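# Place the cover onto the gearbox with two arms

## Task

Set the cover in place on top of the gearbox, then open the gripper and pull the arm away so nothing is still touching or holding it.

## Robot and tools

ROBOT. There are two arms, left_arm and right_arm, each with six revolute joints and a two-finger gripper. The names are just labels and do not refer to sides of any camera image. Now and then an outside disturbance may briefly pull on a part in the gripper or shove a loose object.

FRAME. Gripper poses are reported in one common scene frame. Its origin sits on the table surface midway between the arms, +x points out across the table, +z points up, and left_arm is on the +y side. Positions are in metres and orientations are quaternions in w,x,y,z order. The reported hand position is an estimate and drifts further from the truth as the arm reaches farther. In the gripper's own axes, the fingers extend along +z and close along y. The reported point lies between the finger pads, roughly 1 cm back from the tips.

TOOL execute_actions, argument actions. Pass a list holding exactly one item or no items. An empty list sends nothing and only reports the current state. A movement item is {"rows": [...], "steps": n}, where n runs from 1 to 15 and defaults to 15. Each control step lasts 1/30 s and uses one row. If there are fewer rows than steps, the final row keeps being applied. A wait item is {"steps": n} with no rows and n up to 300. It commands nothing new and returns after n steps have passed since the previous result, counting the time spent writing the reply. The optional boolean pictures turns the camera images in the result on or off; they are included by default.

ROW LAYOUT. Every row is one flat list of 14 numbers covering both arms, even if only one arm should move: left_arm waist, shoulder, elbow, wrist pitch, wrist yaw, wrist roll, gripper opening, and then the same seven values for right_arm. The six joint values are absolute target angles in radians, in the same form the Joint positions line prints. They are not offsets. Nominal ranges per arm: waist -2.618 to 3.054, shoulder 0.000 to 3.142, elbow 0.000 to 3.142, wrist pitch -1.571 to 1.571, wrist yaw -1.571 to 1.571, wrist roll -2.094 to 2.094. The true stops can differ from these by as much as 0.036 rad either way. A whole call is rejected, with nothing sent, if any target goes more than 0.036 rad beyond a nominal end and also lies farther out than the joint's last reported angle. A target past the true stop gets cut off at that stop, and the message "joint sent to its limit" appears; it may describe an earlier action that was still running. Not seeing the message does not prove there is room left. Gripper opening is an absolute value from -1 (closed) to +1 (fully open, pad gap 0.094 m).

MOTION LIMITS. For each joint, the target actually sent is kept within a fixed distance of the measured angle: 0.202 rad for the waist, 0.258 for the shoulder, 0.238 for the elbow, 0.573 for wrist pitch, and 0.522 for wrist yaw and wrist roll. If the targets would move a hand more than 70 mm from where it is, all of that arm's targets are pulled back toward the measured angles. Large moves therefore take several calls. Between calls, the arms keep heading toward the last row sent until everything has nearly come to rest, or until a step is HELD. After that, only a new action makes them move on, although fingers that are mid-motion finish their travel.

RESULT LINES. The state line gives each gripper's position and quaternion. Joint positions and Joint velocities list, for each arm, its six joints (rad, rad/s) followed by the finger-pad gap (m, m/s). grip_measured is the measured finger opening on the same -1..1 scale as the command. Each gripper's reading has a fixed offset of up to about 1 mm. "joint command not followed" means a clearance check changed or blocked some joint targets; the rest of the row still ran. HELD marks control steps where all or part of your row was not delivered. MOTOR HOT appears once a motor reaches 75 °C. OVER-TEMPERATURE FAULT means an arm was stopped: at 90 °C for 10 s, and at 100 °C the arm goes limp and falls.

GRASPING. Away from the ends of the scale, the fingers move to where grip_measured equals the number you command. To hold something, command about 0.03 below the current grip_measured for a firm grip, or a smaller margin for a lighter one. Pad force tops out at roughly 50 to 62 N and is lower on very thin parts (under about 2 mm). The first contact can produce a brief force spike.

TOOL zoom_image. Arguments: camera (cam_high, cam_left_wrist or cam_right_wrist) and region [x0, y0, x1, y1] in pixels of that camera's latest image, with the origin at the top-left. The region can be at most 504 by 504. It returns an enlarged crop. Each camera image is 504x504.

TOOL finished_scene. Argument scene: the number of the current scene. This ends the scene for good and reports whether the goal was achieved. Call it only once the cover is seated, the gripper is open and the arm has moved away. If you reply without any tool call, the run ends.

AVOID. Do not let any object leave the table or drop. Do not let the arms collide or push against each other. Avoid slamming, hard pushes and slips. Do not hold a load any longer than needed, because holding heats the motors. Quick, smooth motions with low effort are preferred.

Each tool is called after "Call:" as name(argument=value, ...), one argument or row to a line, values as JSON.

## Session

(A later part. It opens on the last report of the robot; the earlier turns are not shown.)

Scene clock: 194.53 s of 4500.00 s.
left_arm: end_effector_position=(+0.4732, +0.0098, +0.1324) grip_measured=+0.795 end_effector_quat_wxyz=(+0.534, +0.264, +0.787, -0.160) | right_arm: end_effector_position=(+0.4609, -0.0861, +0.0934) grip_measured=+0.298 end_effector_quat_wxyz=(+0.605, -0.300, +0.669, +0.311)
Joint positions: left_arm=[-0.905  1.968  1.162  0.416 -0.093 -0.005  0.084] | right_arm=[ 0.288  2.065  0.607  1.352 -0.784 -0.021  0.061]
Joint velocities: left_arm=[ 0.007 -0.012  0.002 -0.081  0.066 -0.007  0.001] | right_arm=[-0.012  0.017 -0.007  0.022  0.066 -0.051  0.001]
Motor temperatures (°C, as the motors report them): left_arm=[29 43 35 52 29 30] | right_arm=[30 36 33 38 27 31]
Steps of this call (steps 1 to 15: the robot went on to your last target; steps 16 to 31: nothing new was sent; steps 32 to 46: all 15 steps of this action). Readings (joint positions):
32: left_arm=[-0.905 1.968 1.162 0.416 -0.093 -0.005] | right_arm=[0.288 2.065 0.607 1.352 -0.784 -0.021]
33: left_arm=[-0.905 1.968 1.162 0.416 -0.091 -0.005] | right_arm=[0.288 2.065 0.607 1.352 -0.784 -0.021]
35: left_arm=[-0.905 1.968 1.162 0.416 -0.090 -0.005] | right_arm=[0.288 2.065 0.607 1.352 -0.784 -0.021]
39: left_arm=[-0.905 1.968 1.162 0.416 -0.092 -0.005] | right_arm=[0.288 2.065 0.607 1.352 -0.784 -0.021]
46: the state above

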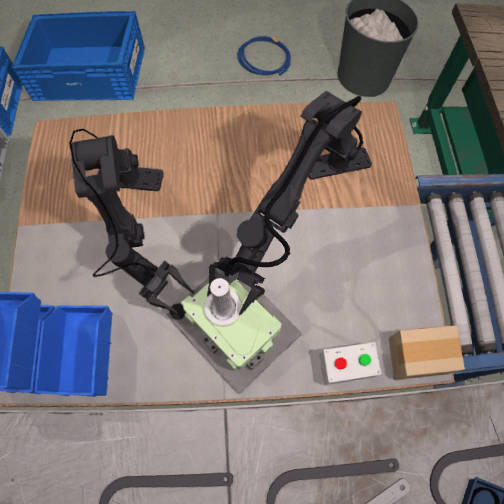

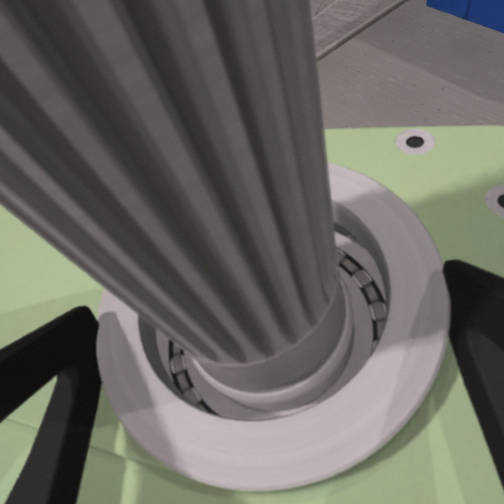

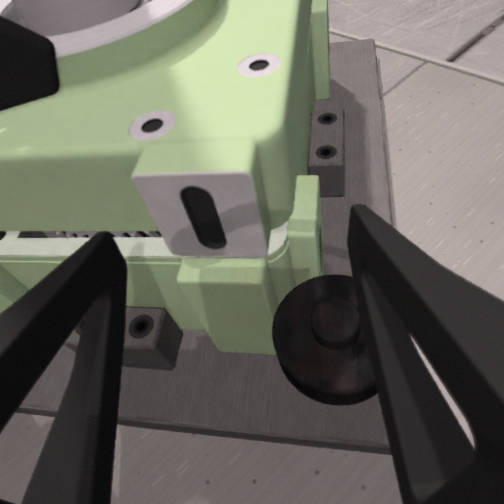

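Using q5 (soft, finer) to slide +L.

Call:
execute_actions(
  actions=[
    {"rows":[[-0.895,1.96,1.16,0.43,-0.19,0,0.7,0.28,2.04,0.59,1.37,-0.79,-0.02,0.3]],"steps":15},
  ],
)

Scene clock: 195.53 s of 4500.00 s.
left_arm: end_effector_position=(+0.4735, +0.0103, +0.1324) grip_measured=+0.795 end_effector_quat_wxyz=(+0.534, +0.262, +0.788, -0.158) | right_arm: end_effector_position=(+0.4609, -0.0861, +0.0934) grip_measured=+0.298 end_effector_quat_wxyz=(+0.605, -0.300, +0.669, +0.311)
Joint positions: left_arm=[-0.905  1.968  1.162  0.416 -0.099 -0.006  0.084] | right_arm=[ 0.288  2.065  0.607  1.352 -0.784 -0.021  0.061]
Joint velocities: left_arm=[ 0.002  0.007 -0.007 -0.022 -0.037 -0.037 -0.   ] | right_arm=[ 0.002 -0.007 -0.012  0.007  0.081  0.007 -0.001]
Motor temperatures (°C, as the motors report them): left_arm=[29 43 35 52 29 30] | right_arm=[30 36 33 38 27 31]
Steps of this call (steps 1 to 15: the robot went on to your last target; steps 16 to 30: all 15 steps of this action). Readings (joint positions):
16: left_arm=[-0.905 1.968 1.162 0.416 -0.096 -0.005] | right_arm=[0.288 2.065 0.607 1.352 -0.784 -0.021]
17: left_arm=[-0.905 1.968 1.162 0.416 -0.097 -0.005] | right_arm=[0.288 2.065 0.607 1.352 -0.784 -0.021]
19: left_arm=[-0.905 1.968 1.162 0.416 -0.098 -0.006] | right_arm=[0.288 2.065 0.607 1.352 -0.784 -0.021]
23: left_arm=[-0.905 1.968 1.162 0.416 -0.099 -0.006] | right_arm=[0.288 2.065 0.607 1.352 -0.784 -0.021]
30: the state above

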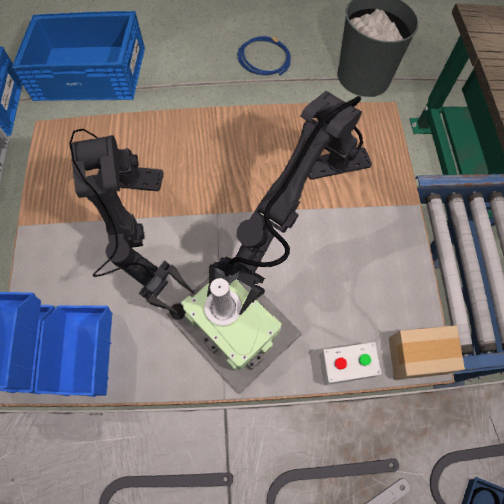

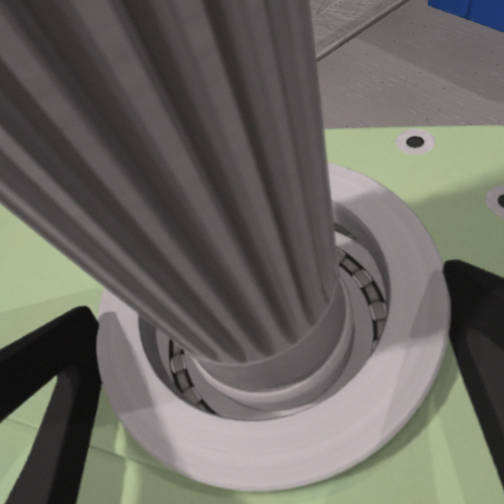

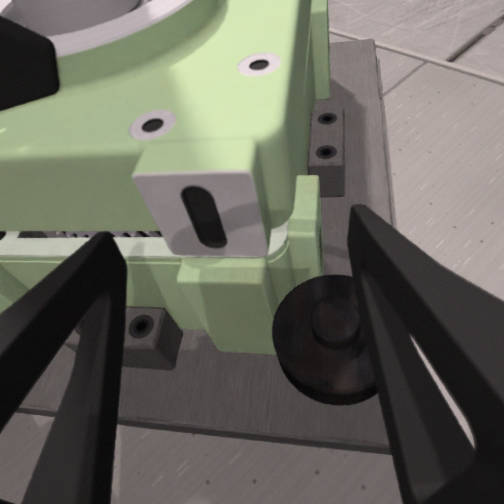

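Call:
execute_actions(
  actions=[
    {"rows":[[-0.887,1.96,1.16,0.43,-0.19,0,0.7,0.28,2.04,0.59,1.37,-0.79,-0.02,0.3]],"steps":15},
  ],
)

Scene clock: 196.27 s of 4500.00 s.
left_arm: end_effector_position=(+0.4735, +0.0103, +0.1324) grip_measured=+0.795 end_effector_quat_wxyz=(+0.534, +0.262, +0.788, -0.158) | right_arm: end_effector_position=(+0.4609, -0.0861, +0.0934) grip_measured=+0.298 end_effector_quat_wxyz=(+0.605, -0.300, +0.669, +0.311)
Joint positions: left_arm=[-0.905  1.968  1.162  0.416 -0.099 -0.006  0.084] | right_arm=[ 0.288  2.065  0.607  1.352 -0.784 -0.021  0.061]
Joint velocities: left_arm=[-0.007  0.002 -0.012 -0.051 -0.051  0.022  0.   ] | right_arm=[-0.007  0.002  0.007 -0.066 -0.081 -0.037 -0.001]
Motor temperatures (°C, as the motors report them): left_arm=[29 43 35 52 29 30] | right_arm=[30 36 33 38 27 31]
Steps of this call (steps 1 to 7: the robot went on to your last target; steps 8 to 22: all 15 steps of this action). Readings (joint positions):
8: left_arm=[-0.905 1.968 1.162 0.416 -0.099 -0.006] | right_arm=[0.288 2.065 0.607 1.352 -0.784 -0.021]
9: left_arm=[-0.905 1.968 1.162 0.416 -0.099 -0.006] | right_arm=[0.288 2.065 0.607 1.352 -0.784 -0.021]
11: left_arm=[-0.905 1.968 1.162 0.416 -0.099 -0.006] | right_arm=[0.288 2.065 0.607 1.352 -0.784 -0.021]
15: left_arm=[-0.905 1.968 1.162 0.416 -0.099 -0.006] | right_arm=[0.288 2.065 0.607 1.352 -0.784 -0.021]
22: the state above

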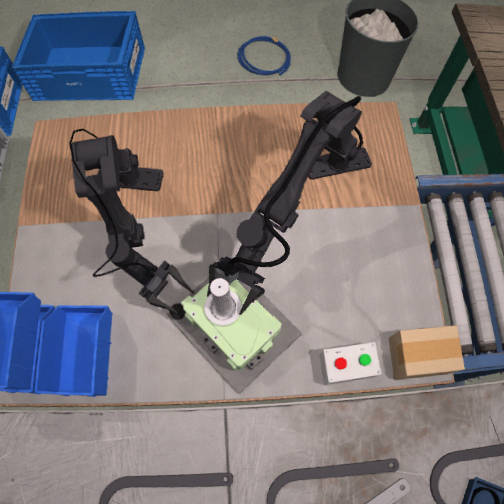

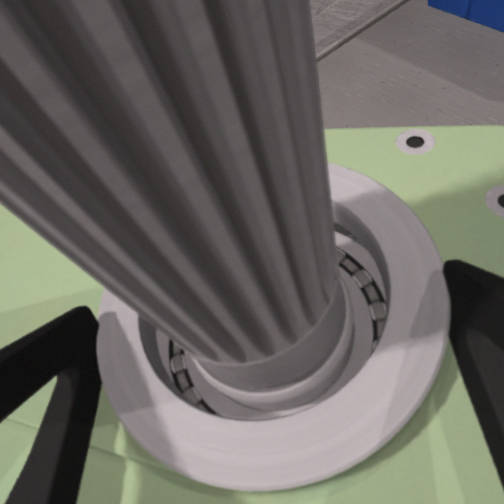

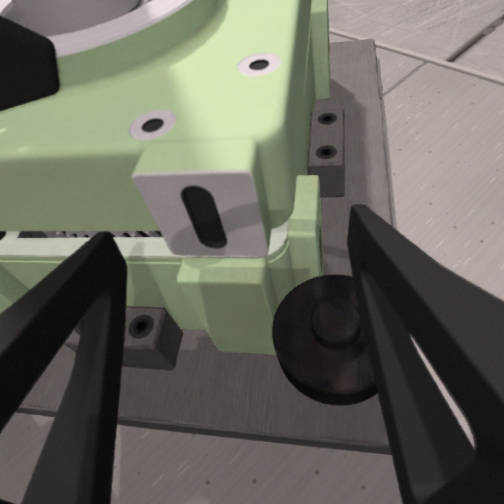

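Short pulse.

Call:
execute_actions(
  actions=[
    {"rows":[[-0.87,1.96,1.16,0.43,-0.2,0,0.7,0.28,2.04,0.59,1.37,-0.79,-0.02,0.3],[-0.87,1.96,1.16,0.43,-0.2,0,0.7,0.28,2.04,0.59,1.37,-0.79,-0.02,0.3],[-0.895,1.96,1.16,0.43,-0.15,0,0.7,0.28,2.04,0.59,1.37,-0.79,-0.02,0.3]],"steps":10},
  ],
)

Scene clock: 197.00 s of 4500.00 s.
left_arm: end_effector_position=(+0.4735, +0.0103, +0.1324) grip_measured=+0.795 end_effector_quat_wxyz=(+0.534, +0.262, +0.788, -0.158) | right_arm: end_effector_position=(+0.4609, -0.0861, +0.0934) grip_measured=+0.298 end_effector_quat_wxyz=(+0.605, -0.300, +0.669, +0.311)
Joint positions: left_arm=[-0.905  1.968  1.162  0.416 -0.098 -0.007  0.084] | right_arm=[ 0.288  2.065  0.607  1.352 -0.784 -0.021  0.061]
Joint velocities: left_arm=[ 0.017 -0.002 -0.012 -0.022  0.007  0.022 -0.001] | right_arm=[-0.012  0.002 -0.007  0.037 -0.081  0.022 -0.   ]
Motor temperatures (°C, as the motors report them): left_arm=[29 43 35 52 29 30] | right_arm=[30 36 33 38 27 31]
Steps of this call (steps 1 to 12: the robot went on to your last target; steps 13 to 22: all 10 steps of this action). Readings (joint positions):
13: left_arm=[-0.905 1.968 1.162 0.416 -0.099 -0.006] | right_arm=[0.288 2.065 0.607 1.352 -0.784 -0.021]
14: left_arm=[-0.905 1.968 1.162 0.416 -0.100 -0.006] | right_arm=[0.288 2.065 0.607 1.352 -0.784 -0.021]
16: left_arm=[-0.905 1.968 1.162 0.416 -0.098 -0.007] | right_arm=[0.288 2.065 0.607 1.352 -0.784 -0.021]
20: left_arm=[-0.905 1.968 1.162 0.416 -0.098 -0.007] | right_arm=[0.288 2.065 0.607 1.352 -0.784 -0.021]
22: the state above

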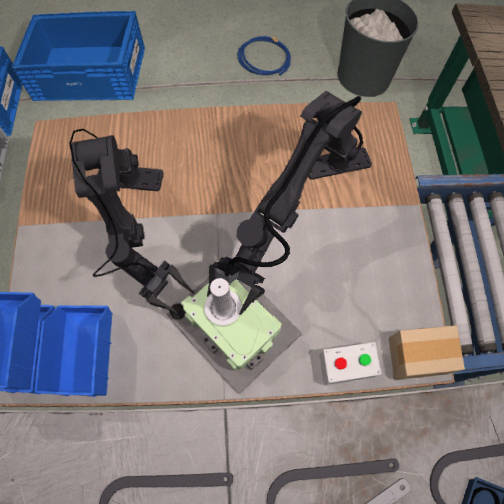

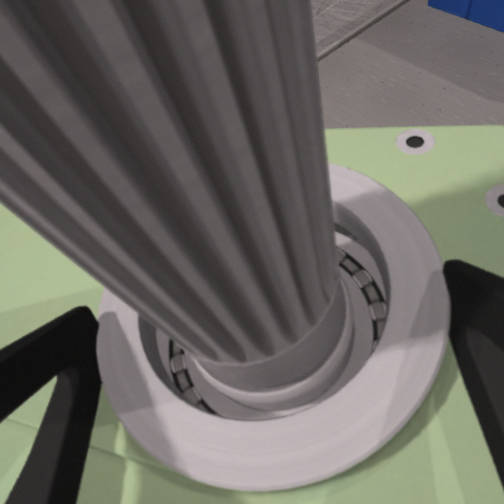

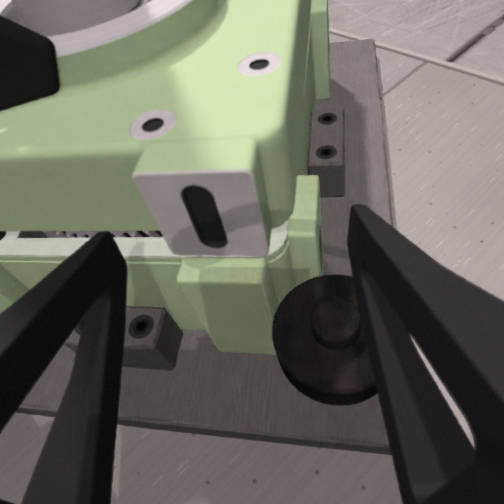

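Call:
execute_actions(
  actions=[
    {"rows":[[-0.878,1.94,1.128,0.43,-0.13,0,0.7,0.28,2.04,0.59,1.37,-0.79,-0.02,0.3],[-0.878,1.94,1.128,0.43,-0.13,0,0.7,0.28,2.04,0.59,1.37,-0.79,-0.02,0.3],[-0.878,1.94,1.128,0.43,-0.13,0,0.7,0.28,2.04,0.59,1.37,-0.79,-0.02,0.3],[-0.895,1.96,1.15,0.42,-0.1,0,0.7,0.28,2.04,0.59,1.37,-0.79,-0.02,0.3]],"steps":12},
  ],
)

Call:
zoom_image(
  camera="cam_high",
  region=[195,275,250,335],
)

Scene clock: 198.17 s of 4500.00 s.
left_arm: end_effector_position=(+0.4726, +0.0100, +0.1320) grip_measured=+0.795 end_effector_quat_wxyz=(+0.536, +0.263, +0.786, -0.161) | right_arm: end_effector_position=(+0.4609, -0.0861, +0.0934) grip_measured=+0.298 end_effector_quat_wxyz=(+0.605, -0.300, +0.669, +0.311)
Joint positions: left_arm=[-0.905  1.968  1.154  0.428 -0.093 -0.006  0.084] | right_arm=[ 0.288  2.065  0.607  1.352 -0.784 -0.021  0.061]
Joint velocities: left_arm=[ 0.017 -0.002 -0.007  0.022 -0.051 -0.037 -0.001] | right_arm=[-0.002  0.022 -0.012 -0.037  0.066  0.037  0.   ]
Motor temperatures (°C, as the motors report them): left_arm=[29 44 35 52 29 30] | right_arm=[30 36 33 38 27 31]
Steps of this call (steps 1 to 15: the robot went on to your last target; steps 16 to 23: nothing new was sent; steps 24 to 35: all 12 steps of this action). Readings (joint positions):
24: left_arm=[-0.905 1.968 1.159 0.417 -0.097 -0.007] | right_arm=[0.288 2.065 0.607 1.352 -0.784 -0.021]
25: left_arm=[-0.905 1.968 1.157 0.423 -0.096 -0.007] | right_arm=[0.288 2.065 0.607 1.352 -0.784 -0.021]
27: left_arm=[-0.905 1.968 1.154 0.428 -0.093 -0.006] | right_arm=[0.288 2.065 0.607 1.352 -0.784 -0.021]
31: left_arm=[-0.905 1.968 1.154 0.428 -0.093 -0.006] | right_arm=[0.288 2.065 0.607 1.352 -0.784 -0.021]
35: the state above

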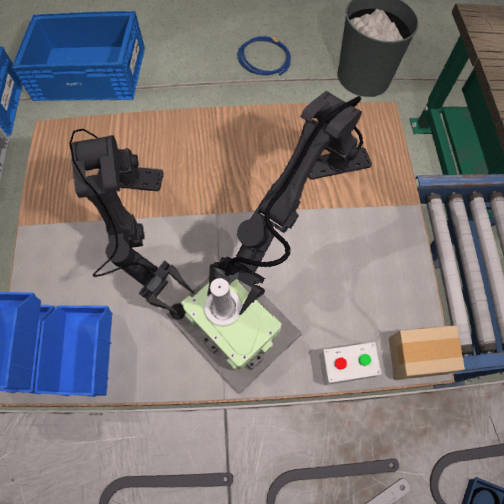

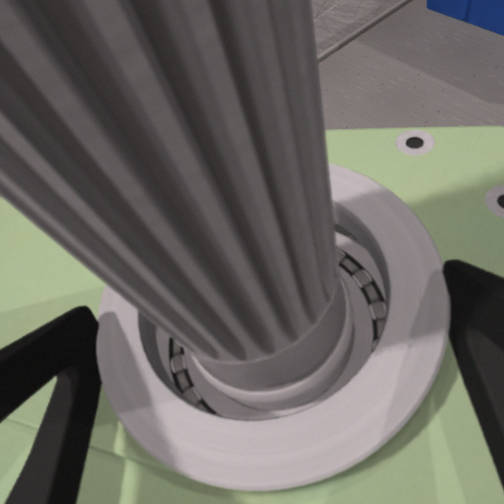

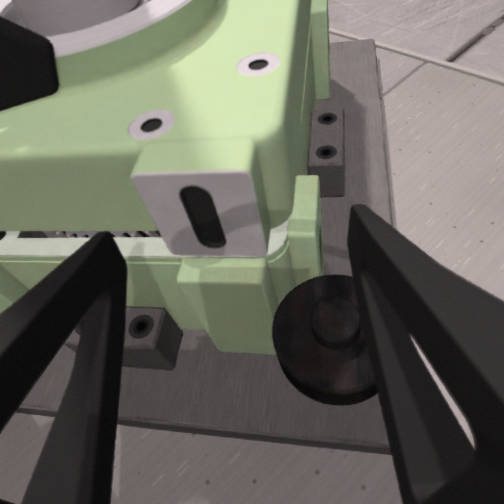

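Region (195, 275, 250, 335) of cam_high's 504x504 image, scaled by 8.400, with more detail than that image has; it fills the left 462 columns of this view, and the rest is white.

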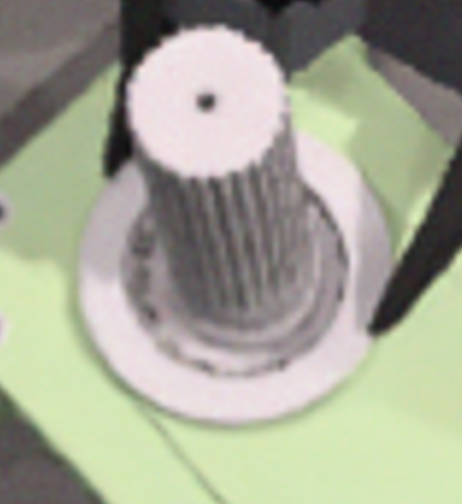

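Call:
execute_actions(
  actions=[
    {"rows":[[-0.872,1.96,1.15,0.43,-0.12,0,0.7,0.28,2.04,0.59,1.37,-0.79,-0.02,0.3],[-0.872,1.96,1.15,0.43,-0.12,0,0.7,0.28,2.04,0.59,1.37,-0.79,-0.02,0.3],[-0.872,1.96,1.15,0.43,-0.12,0,0.7,0.28,2.04,0.59,1.37,-0.79,-0.02,0.3],[-0.872,1.96,1.15,0.43,-0.12,0,0.7,0.28,2.04,0.59,1.37,-0.79,-0.02,0.3],[-0.872,1.96,1.15,0.43,-0.12,0,0.7,0.28,2.04,0.59,1.37,-0.79,-0.02,0.3],[-0.885,1.96,1.15,0.43,-0.12,0,0.7,0.28,2.04,0.59,1.37,-0.79,-0.02,0.3]],"steps":12},
  ],
)

Scene clock: 199.37 s of 4500.00 s.
left_arm: end_effector_position=(+0.4731, +0.0105, +0.1320) grip_measured=+0.795 end_effector_quat_wxyz=(+0.536, +0.264, +0.786, -0.161) | right_arm: end_effector_position=(+0.4609, -0.0861, +0.0934) grip_measured=+0.298 end_effector_quat_wxyz=(+0.605, -0.300, +0.669, +0.311)
Joint positions: left_arm=[-0.903  1.968  1.154  0.428 -0.091 -0.005  0.084] | right_arm=[ 0.288  2.065  0.607  1.352 -0.784 -0.021  0.061]
Joint velocities: left_arm=[-0.007  0.007  0.007 -0.007 -0.081 -0.081 -0.   ] | right_arm=[ 0.002 -0.002  0.012  0.037  0.095 -0.007 -0.   ]
Motor temperatures (°C, as the motors report them): left_arm=[29 44 35 52 29 30] | right_arm=[30 36 33 38 27 31]
Steps of this call (steps 1 to 15: the robot went on to your last target; steps 16 to 24: nothing new was sent; steps 25 to 36: all 12 steps of this action). Readings (joint positions):
25: left_arm=[-0.903 1.968 1.154 0.428 -0.093 -0.006] | right_arm=[0.288 2.065 0.607 1.352 -0.784 -0.021]
26: left_arm=[-0.903 1.968 1.154 0.428 -0.091 -0.005] | right_arm=[0.288 2.065 0.607 1.352 -0.784 -0.021]
28: left_arm=[-0.903 1.968 1.154 0.428 -0.091 -0.005] | right_arm=[0.288 2.065 0.607 1.352 -0.784 -0.021]
32: left_arm=[-0.903 1.968 1.154 0.428 -0.091 -0.005] | right_arm=[0.288 2.065 0.607 1.352 -0.784 -0.021]
36: the state above

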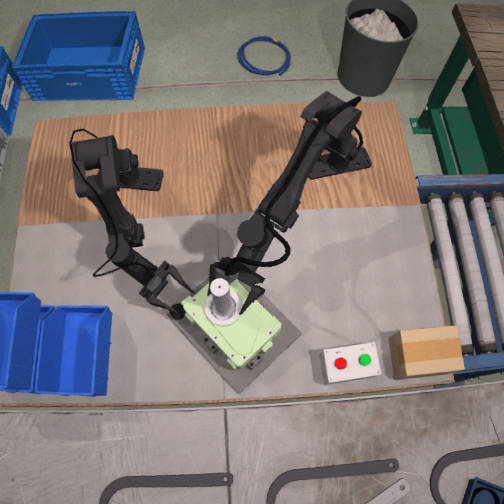

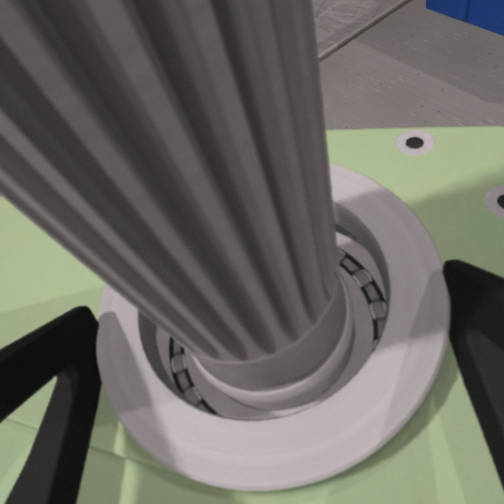

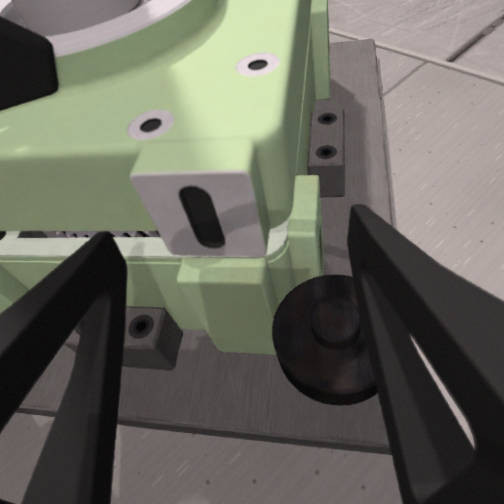

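Call:
execute_actions(
  actions=[
    {"rows":[[-0.866,1.96,1.15,0.43,-0.16,0,0.7,0.28,2.04,0.59,1.37,-0.79,-0.02,0.3],[-0.866,1.96,1.15,0.43,-0.16,0,0.7,0.28,2.04,0.59,1.37,-0.79,-0.02,0.3],[-0.866,1.96,1.15,0.43,-0.16,0,0.7,0.28,2.04,0.59,1.37,-0.79,-0.02,0.3],[-0.866,1.96,1.15,0.43,-0.16,0,0.7,0.28,2.04,0.59,1.37,-0.79,-0.02,0.3],[-0.885,1.96,1.15,0.43,-0.12,0,0.7,0.28,2.04,0.59,1.37,-0.79,-0.02,0.3]],"steps":12},
  ],
)

Scene clock: 201.57 s of 4500.00 s.
left_arm: end_effector_position=(+0.4730, +0.0104, +0.1319) grip_measured=+0.795 end_effector_quat_wxyz=(+0.535, +0.264, +0.786, -0.161) | right_arm: end_effector_position=(+0.4609, -0.0861, +0.0934) grip_measured=+0.298 end_effector_quat_wxyz=(+0.605, -0.300, +0.669, +0.311)
Joint positions: left_arm=[-0.903  1.968  1.154  0.428 -0.089 -0.004  0.084] | right_arm=[ 0.288  2.065  0.607  1.352 -0.784 -0.021  0.061]
Joint velocities: left_arm=[-0.012 -0.012  0.002 -0.007 -0.066  0.066 -0.   ] | right_arm=[ 0.012 -0.017  0.002 -0.037  0.022 -0.022  0.   ]
Motor temperatures (°C, as the motors report them): left_arm=[29 44 35 52 29 30] | right_arm=[30 36 33 38 27 31]
Steps of this call (steps 1 to 15: the robot went on to your last target; steps 16 to 54: nothing new was sent; steps 55 to 66: all 12 steps of this action). Readings (joint positions):
55: left_arm=[-0.903 1.968 1.154 0.428 -0.091 -0.005] | right_arm=[0.288 2.065 0.607 1.352 -0.784 -0.021]
56: left_arm=[-0.903 1.968 1.154 0.428 -0.091 -0.005] | right_arm=[0.288 2.065 0.607 1.352 -0.784 -0.021]
58: left_arm=[-0.903 1.968 1.154 0.428 -0.091 -0.005] | right_arm=[0.288 2.065 0.607 1.352 -0.784 -0.021]
62: left_arm=[-0.903 1.968 1.154 0.428 -0.089 -0.004] | right_arm=[0.288 2.065 0.607 1.352 -0.784 -0.021]
66: the state above

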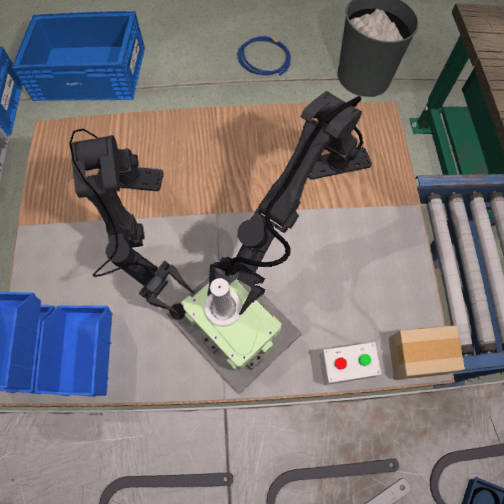

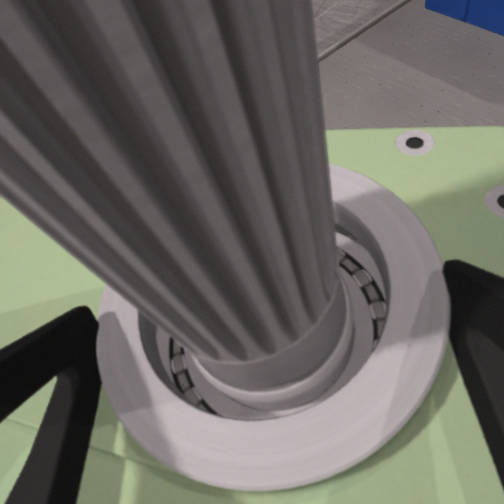

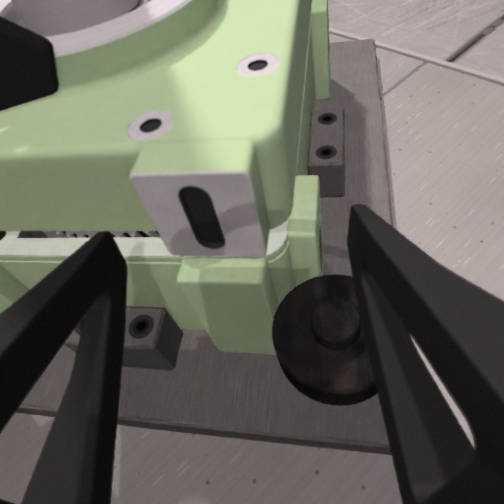

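Call:
execute_actions(
  actions=[
    {"rows":[[-0.90,2.03,1.14,0.30,-0.09,0,0.7,0.28,2.04,0.59,1.37,-0.79,-0.02,0.3]],"steps":15},
  ],
)

Scene clock: 202.53 s of 4500.00 s.
left_arm: end_effector_position=(+0.4727, +0.0104, +0.1291) grip_measured=+0.795 end_effector_quat_wxyz=(+0.532, +0.266, +0.787, -0.160) | right_arm: end_effector_position=(+0.4609, -0.0861, +0.0934) grip_measured=+0.298 end_effector_quat_wxyz=(+0.605, -0.300, +0.669, +0.311)
Joint positions: left_arm=[-0.903  1.972  1.154  0.424 -0.087 -0.003  0.084] | right_arm=[ 0.288  2.065  0.607  1.352 -0.784 -0.021  0.061]
Joint velocities: left_arm=[-0.012 -0.002 -0.002  0.037 -0.022 -0.037 -0.   ] | right_arm=[ 0.037 -0.007 -0.007  0.037 -0.095 -0.051 -0.001]
Motor temperatures (°C, as the motors report them): left_arm=[29 44 35 52 29 30] | right_arm=[30 36 33 38 27 31]
Steps of this call (steps 1 to 14: the robot went on to your last target; steps 15 to 29: all 15 steps of this action). Readings (joint positions):
15: left_arm=[-0.903 1.971 1.154 0.424 -0.088 -0.003] | right_arm=[0.288 2.065 0.607 1.352 -0.784 -0.021]
16: left_arm=[-0.903 1.971 1.154 0.424 -0.087 -0.003] | right_arm=[0.288 2.065 0.607 1.352 -0.784 -0.021]
18: left_arm=[-0.903 1.972 1.154 0.424 -0.087 -0.003] | right_arm=[0.288 2.065 0.607 1.352 -0.784 -0.021]
22: left_arm=[-0.903 1.972 1.154 0.424 -0.087 -0.003] | right_arm=[0.288 2.065 0.607 1.352 -0.784 -0.021]
29: the state above

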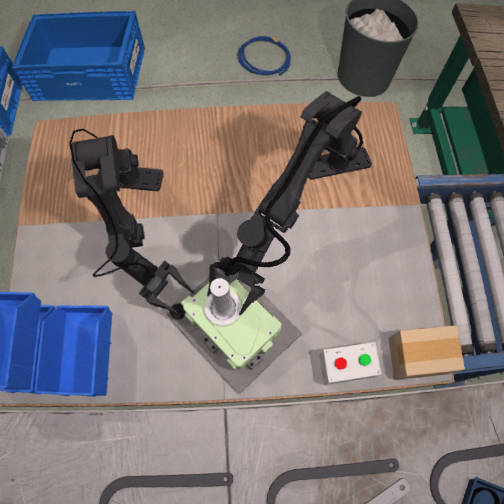

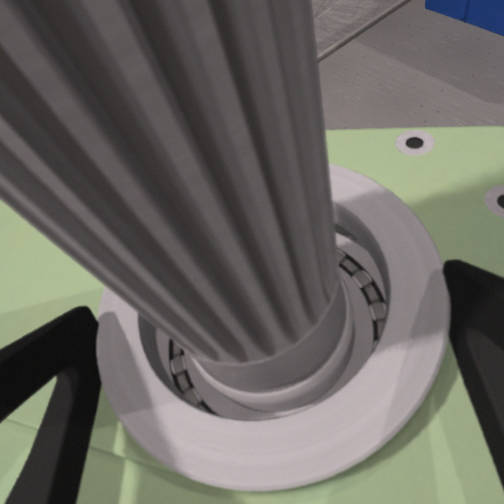

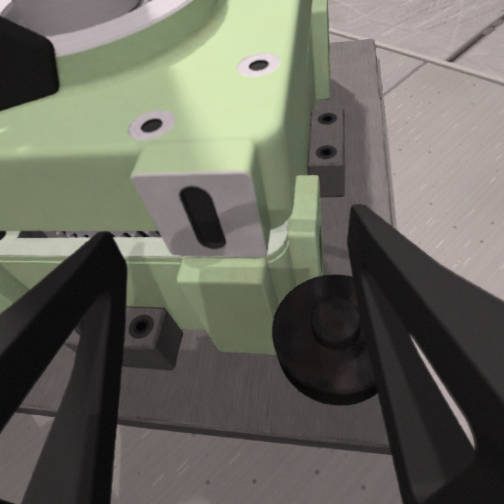

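Call:
execute_actions(
  actions=[
    {"rows":[[-0.878,1.945,1.165,0.52,-0.12,0.03,0.7,0.28,2.04,0.59,1.37,-0.79,-0.02,0.3]],"steps":15},
  ],
)

Call:
zoom_image(
  camera="cam_high",
  region=[195,275,250,335],
)

Scene clock: 203.57 s of 4500.00 s.
left_arm: end_effector_position=(+0.4735, +0.0099, +0.1334) grip_measured=+0.795 end_effector_quat_wxyz=(+0.538, +0.265, +0.784, -0.162) | right_arm: end_effector_position=(+0.4609, -0.0861, +0.0934) grip_measured=+0.298 end_effector_quat_wxyz=(+0.605, -0.300, +0.669, +0.311)
Joint positions: left_arm=[-0.903  1.968  1.154  0.435 -0.088 -0.001  0.084] | right_arm=[ 0.288  2.065  0.607  1.352 -0.784 -0.021  0.061]
Joint velocities: left_arm=[ 0.012 -0.007  0.002  0.007  0.022 -0.007 -0.001] | right_arm=[ 0.007  0.012  0.002 -0.007 -0.022 -0.066 -0.   ]
Motor temperatures (°C, as the motors report them): left_arm=[29 44 35 52 29 30] | right_arm=[30 36 33 38 27 31]
Steps of this call (steps 1 to 15: the robot went on to your last target; step 16: nothing new was sent; steps 17 to 31: all 15 steps of this action). Readings (joint positions):
17: left_arm=[-0.903 1.968 1.154 0.434 -0.088 -0.001] | right_arm=[0.288 2.065 0.607 1.352 -0.784 -0.021]
18: left_arm=[-0.903 1.968 1.154 0.435 -0.088 -0.001] | right_arm=[0.288 2.065 0.607 1.352 -0.784 -0.021]
20: left_arm=[-0.903 1.968 1.154 0.435 -0.088 -0.001] | right_arm=[0.288 2.065 0.607 1.352 -0.784 -0.021]
24: left_arm=[-0.903 1.968 1.154 0.435 -0.088 -0.001] | right_arm=[0.288 2.065 0.607 1.352 -0.784 -0.021]
31: the state above

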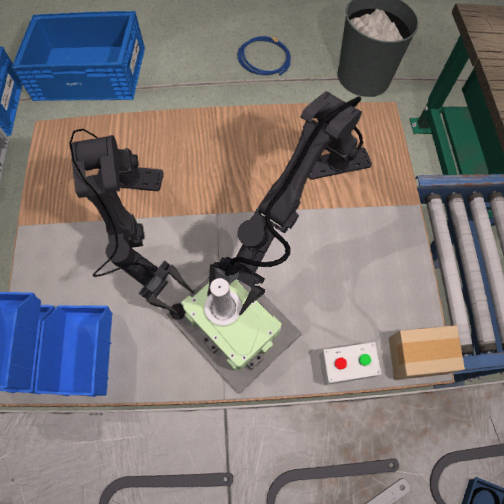

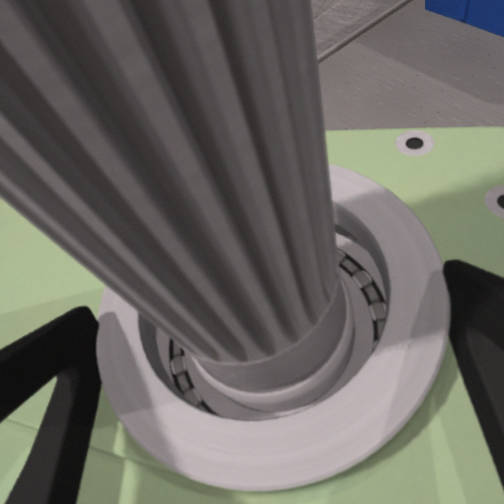

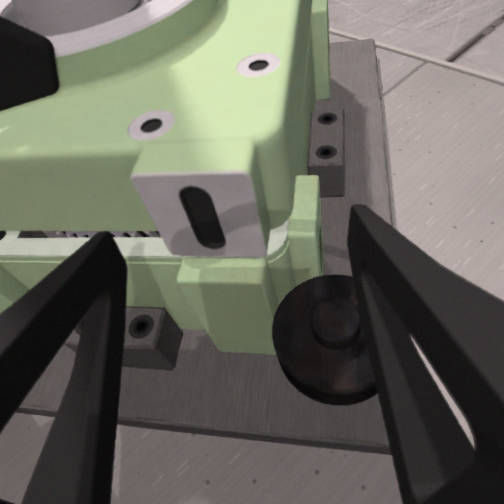

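Region (195, 275, 250, 335) of cam_high's 504x504 image, scaled by 8.400, with more detail than that image has; it fills the left 462 columns of this view, and the rest is white.

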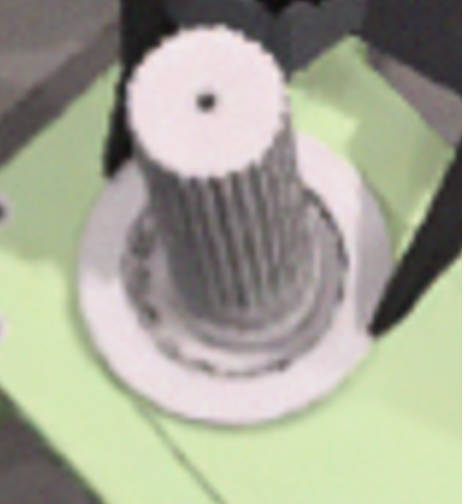

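Call:
execute_actions(
  actions=[
    {"rows":[[-0.903,1.96,1.16,0.43,-0.09,0,1,0.32,2.075,0.69,1.33,-0.78,-0.02,0.25]],"steps":15},
  ],
)

Scene clock: 205.13 s of 4500.00 s.
left_arm: end_effector_position=(+0.4732, +0.0100, +0.1326) grip_measured=+1.000 end_effector_quat_wxyz=(+0.537, +0.265, +0.785, -0.161) | right_arm: end_effector_position=(+0.4687, -0.0748, +0.1032) grip_measured=+0.252 end_effector_quat_wxyz=(+0.612, -0.312, +0.655, +0.315)
Joint positions: left_arm=[-0.903  1.968  1.154  0.432 -0.088 -0.001  0.094] | right_arm=[ 0.311  2.071  0.657  1.34  -0.785 -0.021  0.059]
Joint velocities: left_arm=[ 0.002 -0.012 -0.007 -0.051  0.007 -0.081  0.   ] | right_arm=[ 0.012 -0.007  0.002 -0.022 -0.007 -0.022 -0.001]
Motor temperatures (°C, as the motors report them): left_arm=[29 44 35 52 29 30] | right_arm=[30 36 33 38 27 31]
Steps of this call (steps 1 to 15: the robot went on to your last target; steps 16 to 32: nothing new was sent; steps 33 to 47: all 15 steps of this action). Readings (joint positions):
33: left_arm=[-0.903 1.968 1.154 0.432 -0.087 -0.001] | right_arm=[0.290 2.066 0.613 1.349 -0.784 -0.021]
34: left_arm=[-0.903 1.968 1.154 0.432 -0.088 -0.001] | right_arm=[0.296 2.069 0.626 1.343 -0.784 -0.021]
36: left_arm=[-0.903 1.968 1.154 0.432 -0.088 -0.001] | right_arm=[0.309 2.071 0.651 1.340 -0.783 -0.021]
40: left_arm=[-0.903 1.968 1.154 0.432 -0.088 -0.001] | right_arm=[0.311 2.071 0.657 1.340 -0.785 -0.021]
47: the state above

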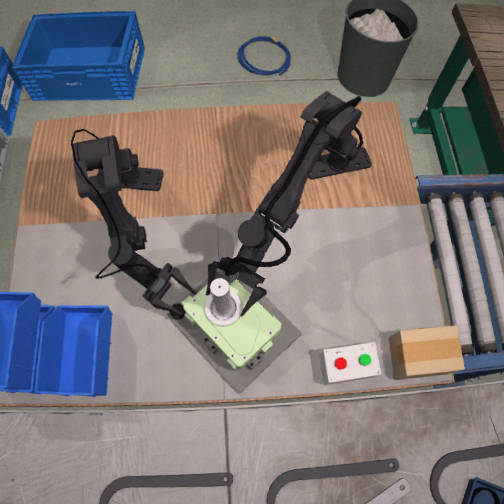

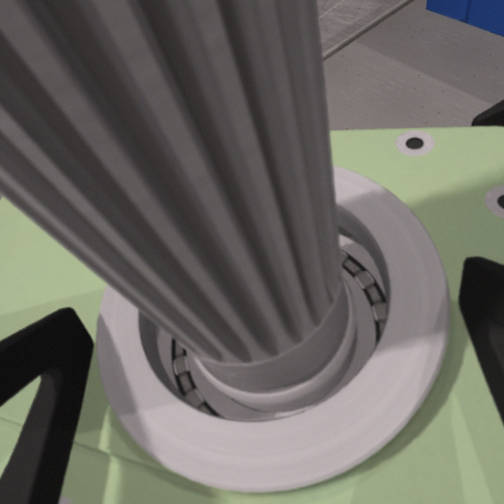

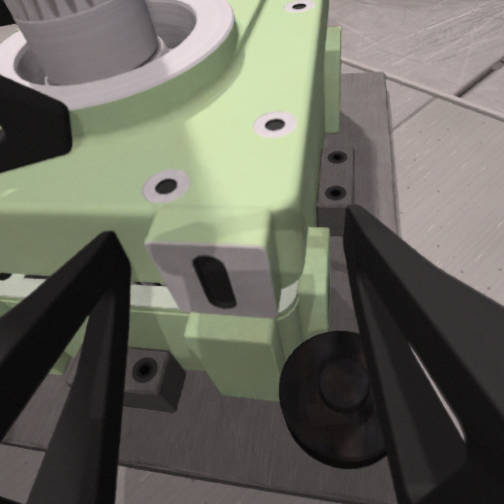

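Call:
execute_actions(
  actions=[
    {"rows":[[-0.903,1.96,1.16,0.43,-0.09,0,1,0.305,2.071,0.66,1.34,-0.785,-0.02,0.06]],"steps":15},
  ],
)

Call:
zoom_image(
  camera="cam_high",
  region=[195,275,250,335],
)

Scene clock: 206.30 s of 4500.00 s.
left_arm: end_effector_position=(+0.4732, +0.0100, +0.1326) grip_measured=+1.000 end_effector_quat_wxyz=(+0.537, +0.265, +0.785, -0.161) | right_arm: end_effector_position=(+0.4676, -0.0739, +0.1033) grip_measured=+0.062 end_effector_quat_wxyz=(+0.611, -0.314, +0.654, +0.318)
Joint positions: left_arm=[-0.903  1.968  1.154  0.432 -0.088 -0.001  0.094] | right_arm=[ 0.311  2.071  0.657  1.34  -0.793 -0.021  0.05 ]
Joint velocities: left_arm=[-0.002  0.007 -0.007  0.022 -0.037  0.022  0.   ] | right_arm=[-0.007 -0.007 -0.002 -0.037  0.037 -0.022 -0.001]
Motor temperatures (°C, as the motors report them): left_arm=[29 44 35 52 29 30] | right_arm=[30 36 33 38 27 31]
Steps of this call (steps 1 to 15: the robot went on to your last target; steps 16 to 20: nothing new was sent; steps 21 to 35: all 15 steps of this action). Readings (joint positions):
21: left_arm=[-0.903 1.968 1.154 0.432 -0.088 -0.001] | right_arm=[0.311 2.071 0.657 1.340 -0.788 -0.021]
22: left_arm=[-0.903 1.968 1.154 0.432 -0.088 -0.001] | right_arm=[0.311 2.071 0.657 1.340 -0.792 -0.021]
24: left_arm=[-0.903 1.968 1.154 0.432 -0.088 -0.001] | right_arm=[0.311 2.071 0.657 1.340 -0.793 -0.021]
28: left_arm=[-0.903 1.968 1.154 0.432 -0.088 -0.001] | right_arm=[0.311 2.071 0.657 1.340 -0.793 -0.021]
35: the state above

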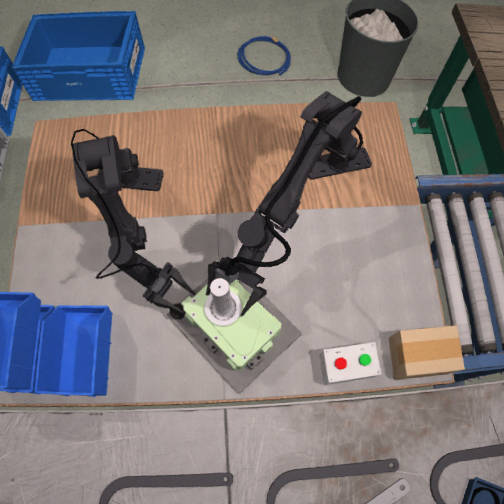

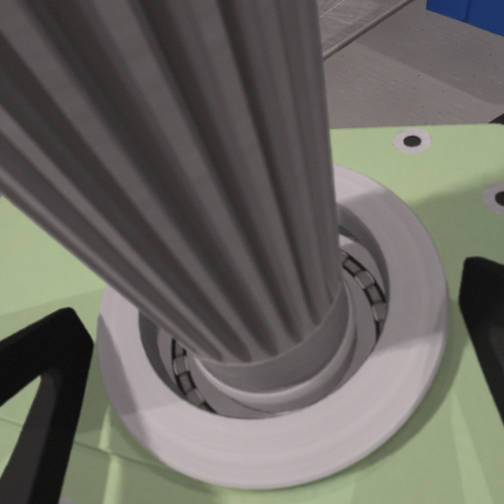

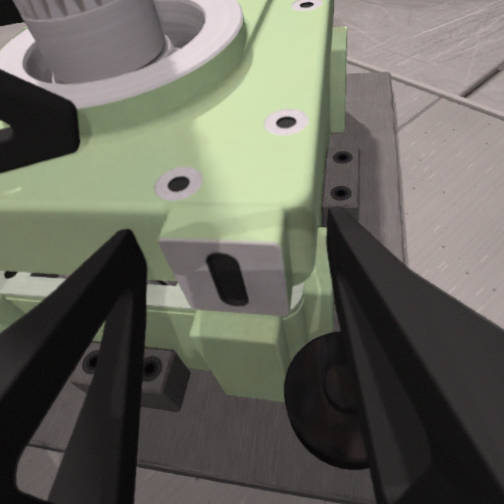

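Region (195, 275, 250, 335) of cam_high's 504x504 image, scaled by 8.400, with more detail than that image has; it fills the left 462 columns of this view, and the rest is white.

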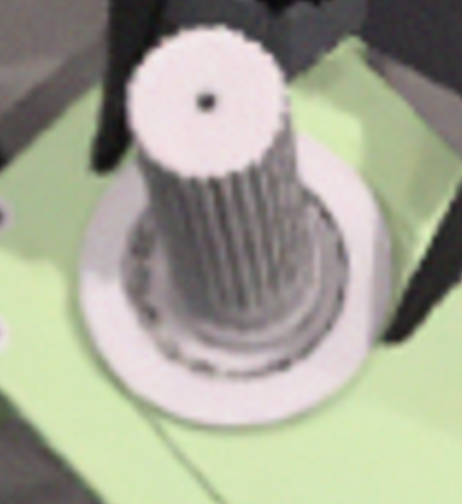

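Call:
execute_actions(
  actions=[
    {"rows":[[-0.903,1.96,1.16,0.43,-0.09,0,1,0.305,2.071,0.66,1.34,-0.785,-0.02,-0.05]],"steps":15},
  ],
)

Call:
zoom_image(
  camera="cam_high",
  region=[160,260,310,400],
)

Scene clock: 207.57 s of 4500.00 s.
left_arm: end_effector_position=(+0.4732, +0.0100, +0.1326) grip_measured=+1.000 end_effector_quat_wxyz=(+0.537, +0.265, +0.785, -0.161) | right_arm: end_effector_position=(+0.4673, -0.0739, +0.1033) grip_measured=-0.047 end_effector_quat_wxyz=(+0.611, -0.315, +0.653, +0.318)
Joint positions: left_arm=[-0.903  1.968  1.154  0.432 -0.088 -0.001  0.094] | right_arm=[ 0.31   2.071  0.657  1.34  -0.796 -0.021  0.045]
Joint velocities: left_arm=[-0.002 -0.002 -0.002 -0.007 -0.037  0.022  0.   ] | right_arm=[ 0.007  0.012 -0.022  0.022 -0.007  0.007  0.   ]
Motor temperatures (°C, as the motors report them): left_arm=[29 44 35 52 29 30] | right_arm=[30 36 33 38 27 31]
Steps of this call (steps 1 to 15: the robot went on to your last target; steps 16 to 23: nothing new was sent; steps 24 to 38: all 15 steps of this action). Readings (joint positions):
24: left_arm=[-0.903 1.968 1.154 0.432 -0.088 -0.001] | right_arm=[0.311 2.071 0.657 1.340 -0.796 -0.021]
25: left_arm=[-0.903 1.968 1.154 0.432 -0.088 -0.001] | right_arm=[0.311 2.071 0.657 1.340 -0.796 -0.021]
27: left_arm=[-0.903 1.968 1.154 0.432 -0.088 -0.001] | right_arm=[0.310 2.071 0.657 1.340 -0.796 -0.021]
31: left_arm=[-0.903 1.968 1.154 0.432 -0.088 -0.001] | right_arm=[0.310 2.071 0.657 1.340 -0.796 -0.021]
38: the state above

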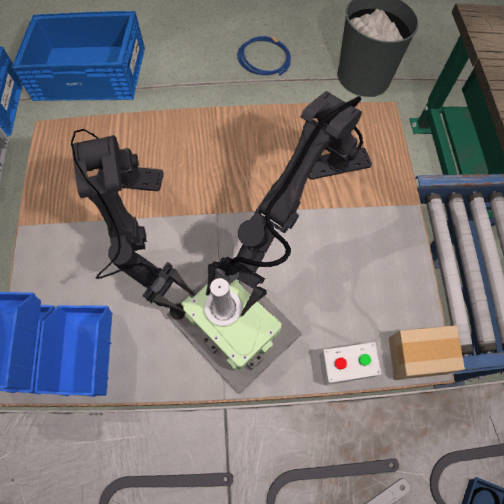

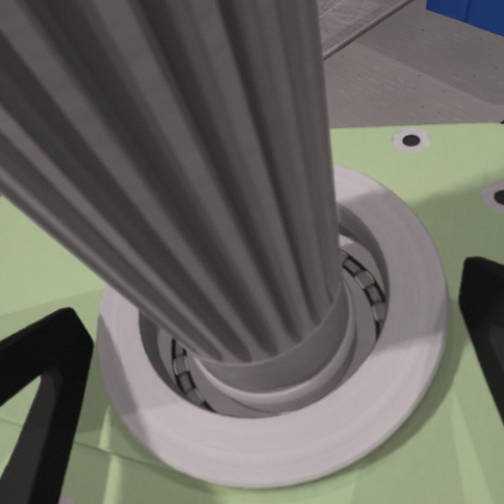

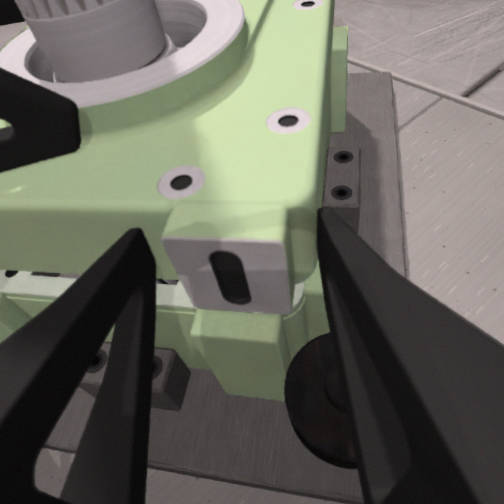

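Region (160, 260, 310, 400) of cam_high's 504x504 image, scaled by 3.360, with more detail than that image has; it fills the top 470 rows of this view, and the rest is white.

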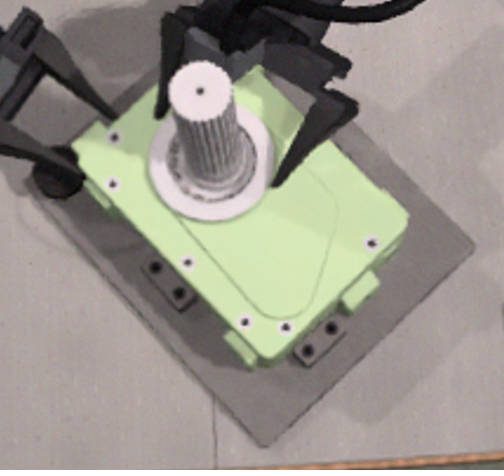

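Call:
execute_actions(
  actions=[
    {"rows":[[-0.903,1.96,1.16,0.43,-0.09,0,1,0.305,2.071,0.65,1.34,-0.87,-0.02,-0.05]],"steps":15},
  ],
)

Scene clock: 208.93 s of 4500.00 s.
left_arm: end_effector_position=(+0.4732, +0.0100, +0.1326) grip_measured=+1.000 end_effector_quat_wxyz=(+0.537, +0.265, +0.785, -0.161) | right_arm: end_effector_position=(+0.4638, -0.0734, +0.1032) grip_measured=-0.048 end_effector_quat_wxyz=(+0.606, -0.322, +0.649, +0.327)
Joint positions: left_arm=[-0.903  1.968  1.154  0.432 -0.088 -0.001  0.094] | right_arm=[ 0.303  2.071  0.657  1.338 -0.83  -0.021  0.045]
Joint velocities: left_arm=[-0.002 -0.007 -0.002 -0.066 -0.095  0.051  0.   ] | right_arm=[-0.012 -0.017 -0.007 -0.037  0.007  0.022 -0.   ]
Motor temperatures (°C, as the motors report them): left_arm=[29 45 36 52 29 30] | right_arm=[30 36 33 38 27 31]
Steps of this call (steps 1 to 15: the robot went on to your last target; steps 16 to 26: nothing new was sent; steps 27 to 41: all 15 steps of this action). Readings (joint positions):
27: left_arm=[-0.903 1.968 1.154 0.432 -0.088 -0.001] | right_arm=[0.310 2.071 0.657 1.340 -0.802 -0.021]
28: left_arm=[-0.903 1.968 1.154 0.432 -0.088 -0.001] | right_arm=[0.308 2.071 0.657 1.340 -0.809 -0.021]
30: left_arm=[-0.903 1.968 1.154 0.432 -0.088 -0.001] | right_arm=[0.305 2.071 0.657 1.339 -0.820 -0.021]
34: left_arm=[-0.903 1.968 1.154 0.432 -0.088 -0.001] | right_arm=[0.303 2.071 0.657 1.338 -0.828 -0.021]
41: the state above

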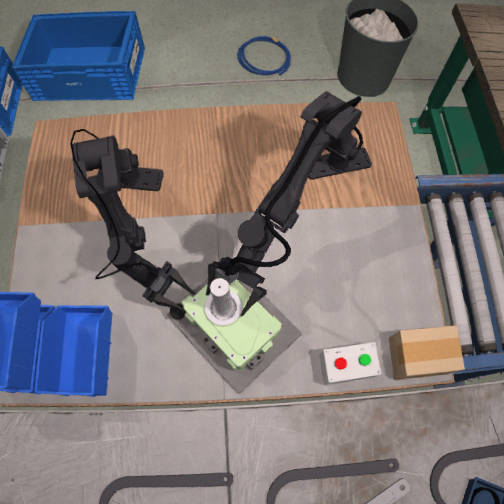

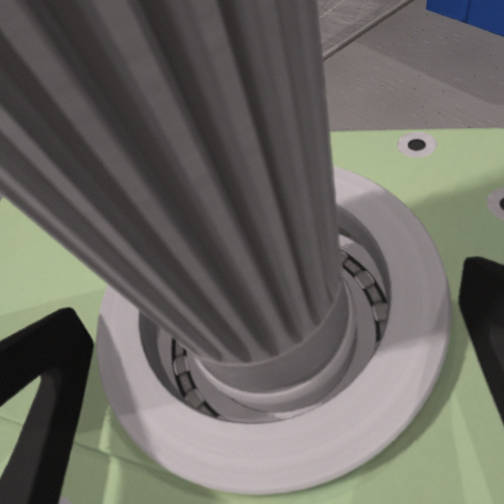

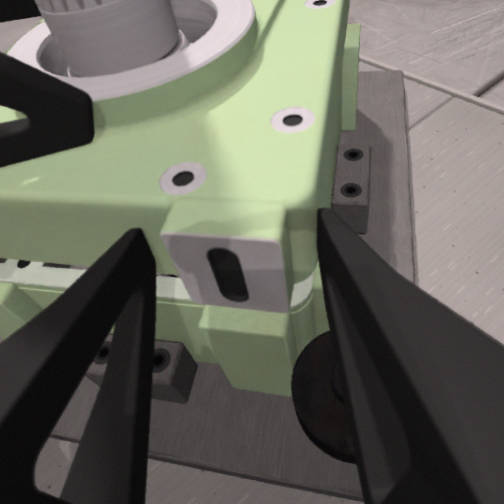

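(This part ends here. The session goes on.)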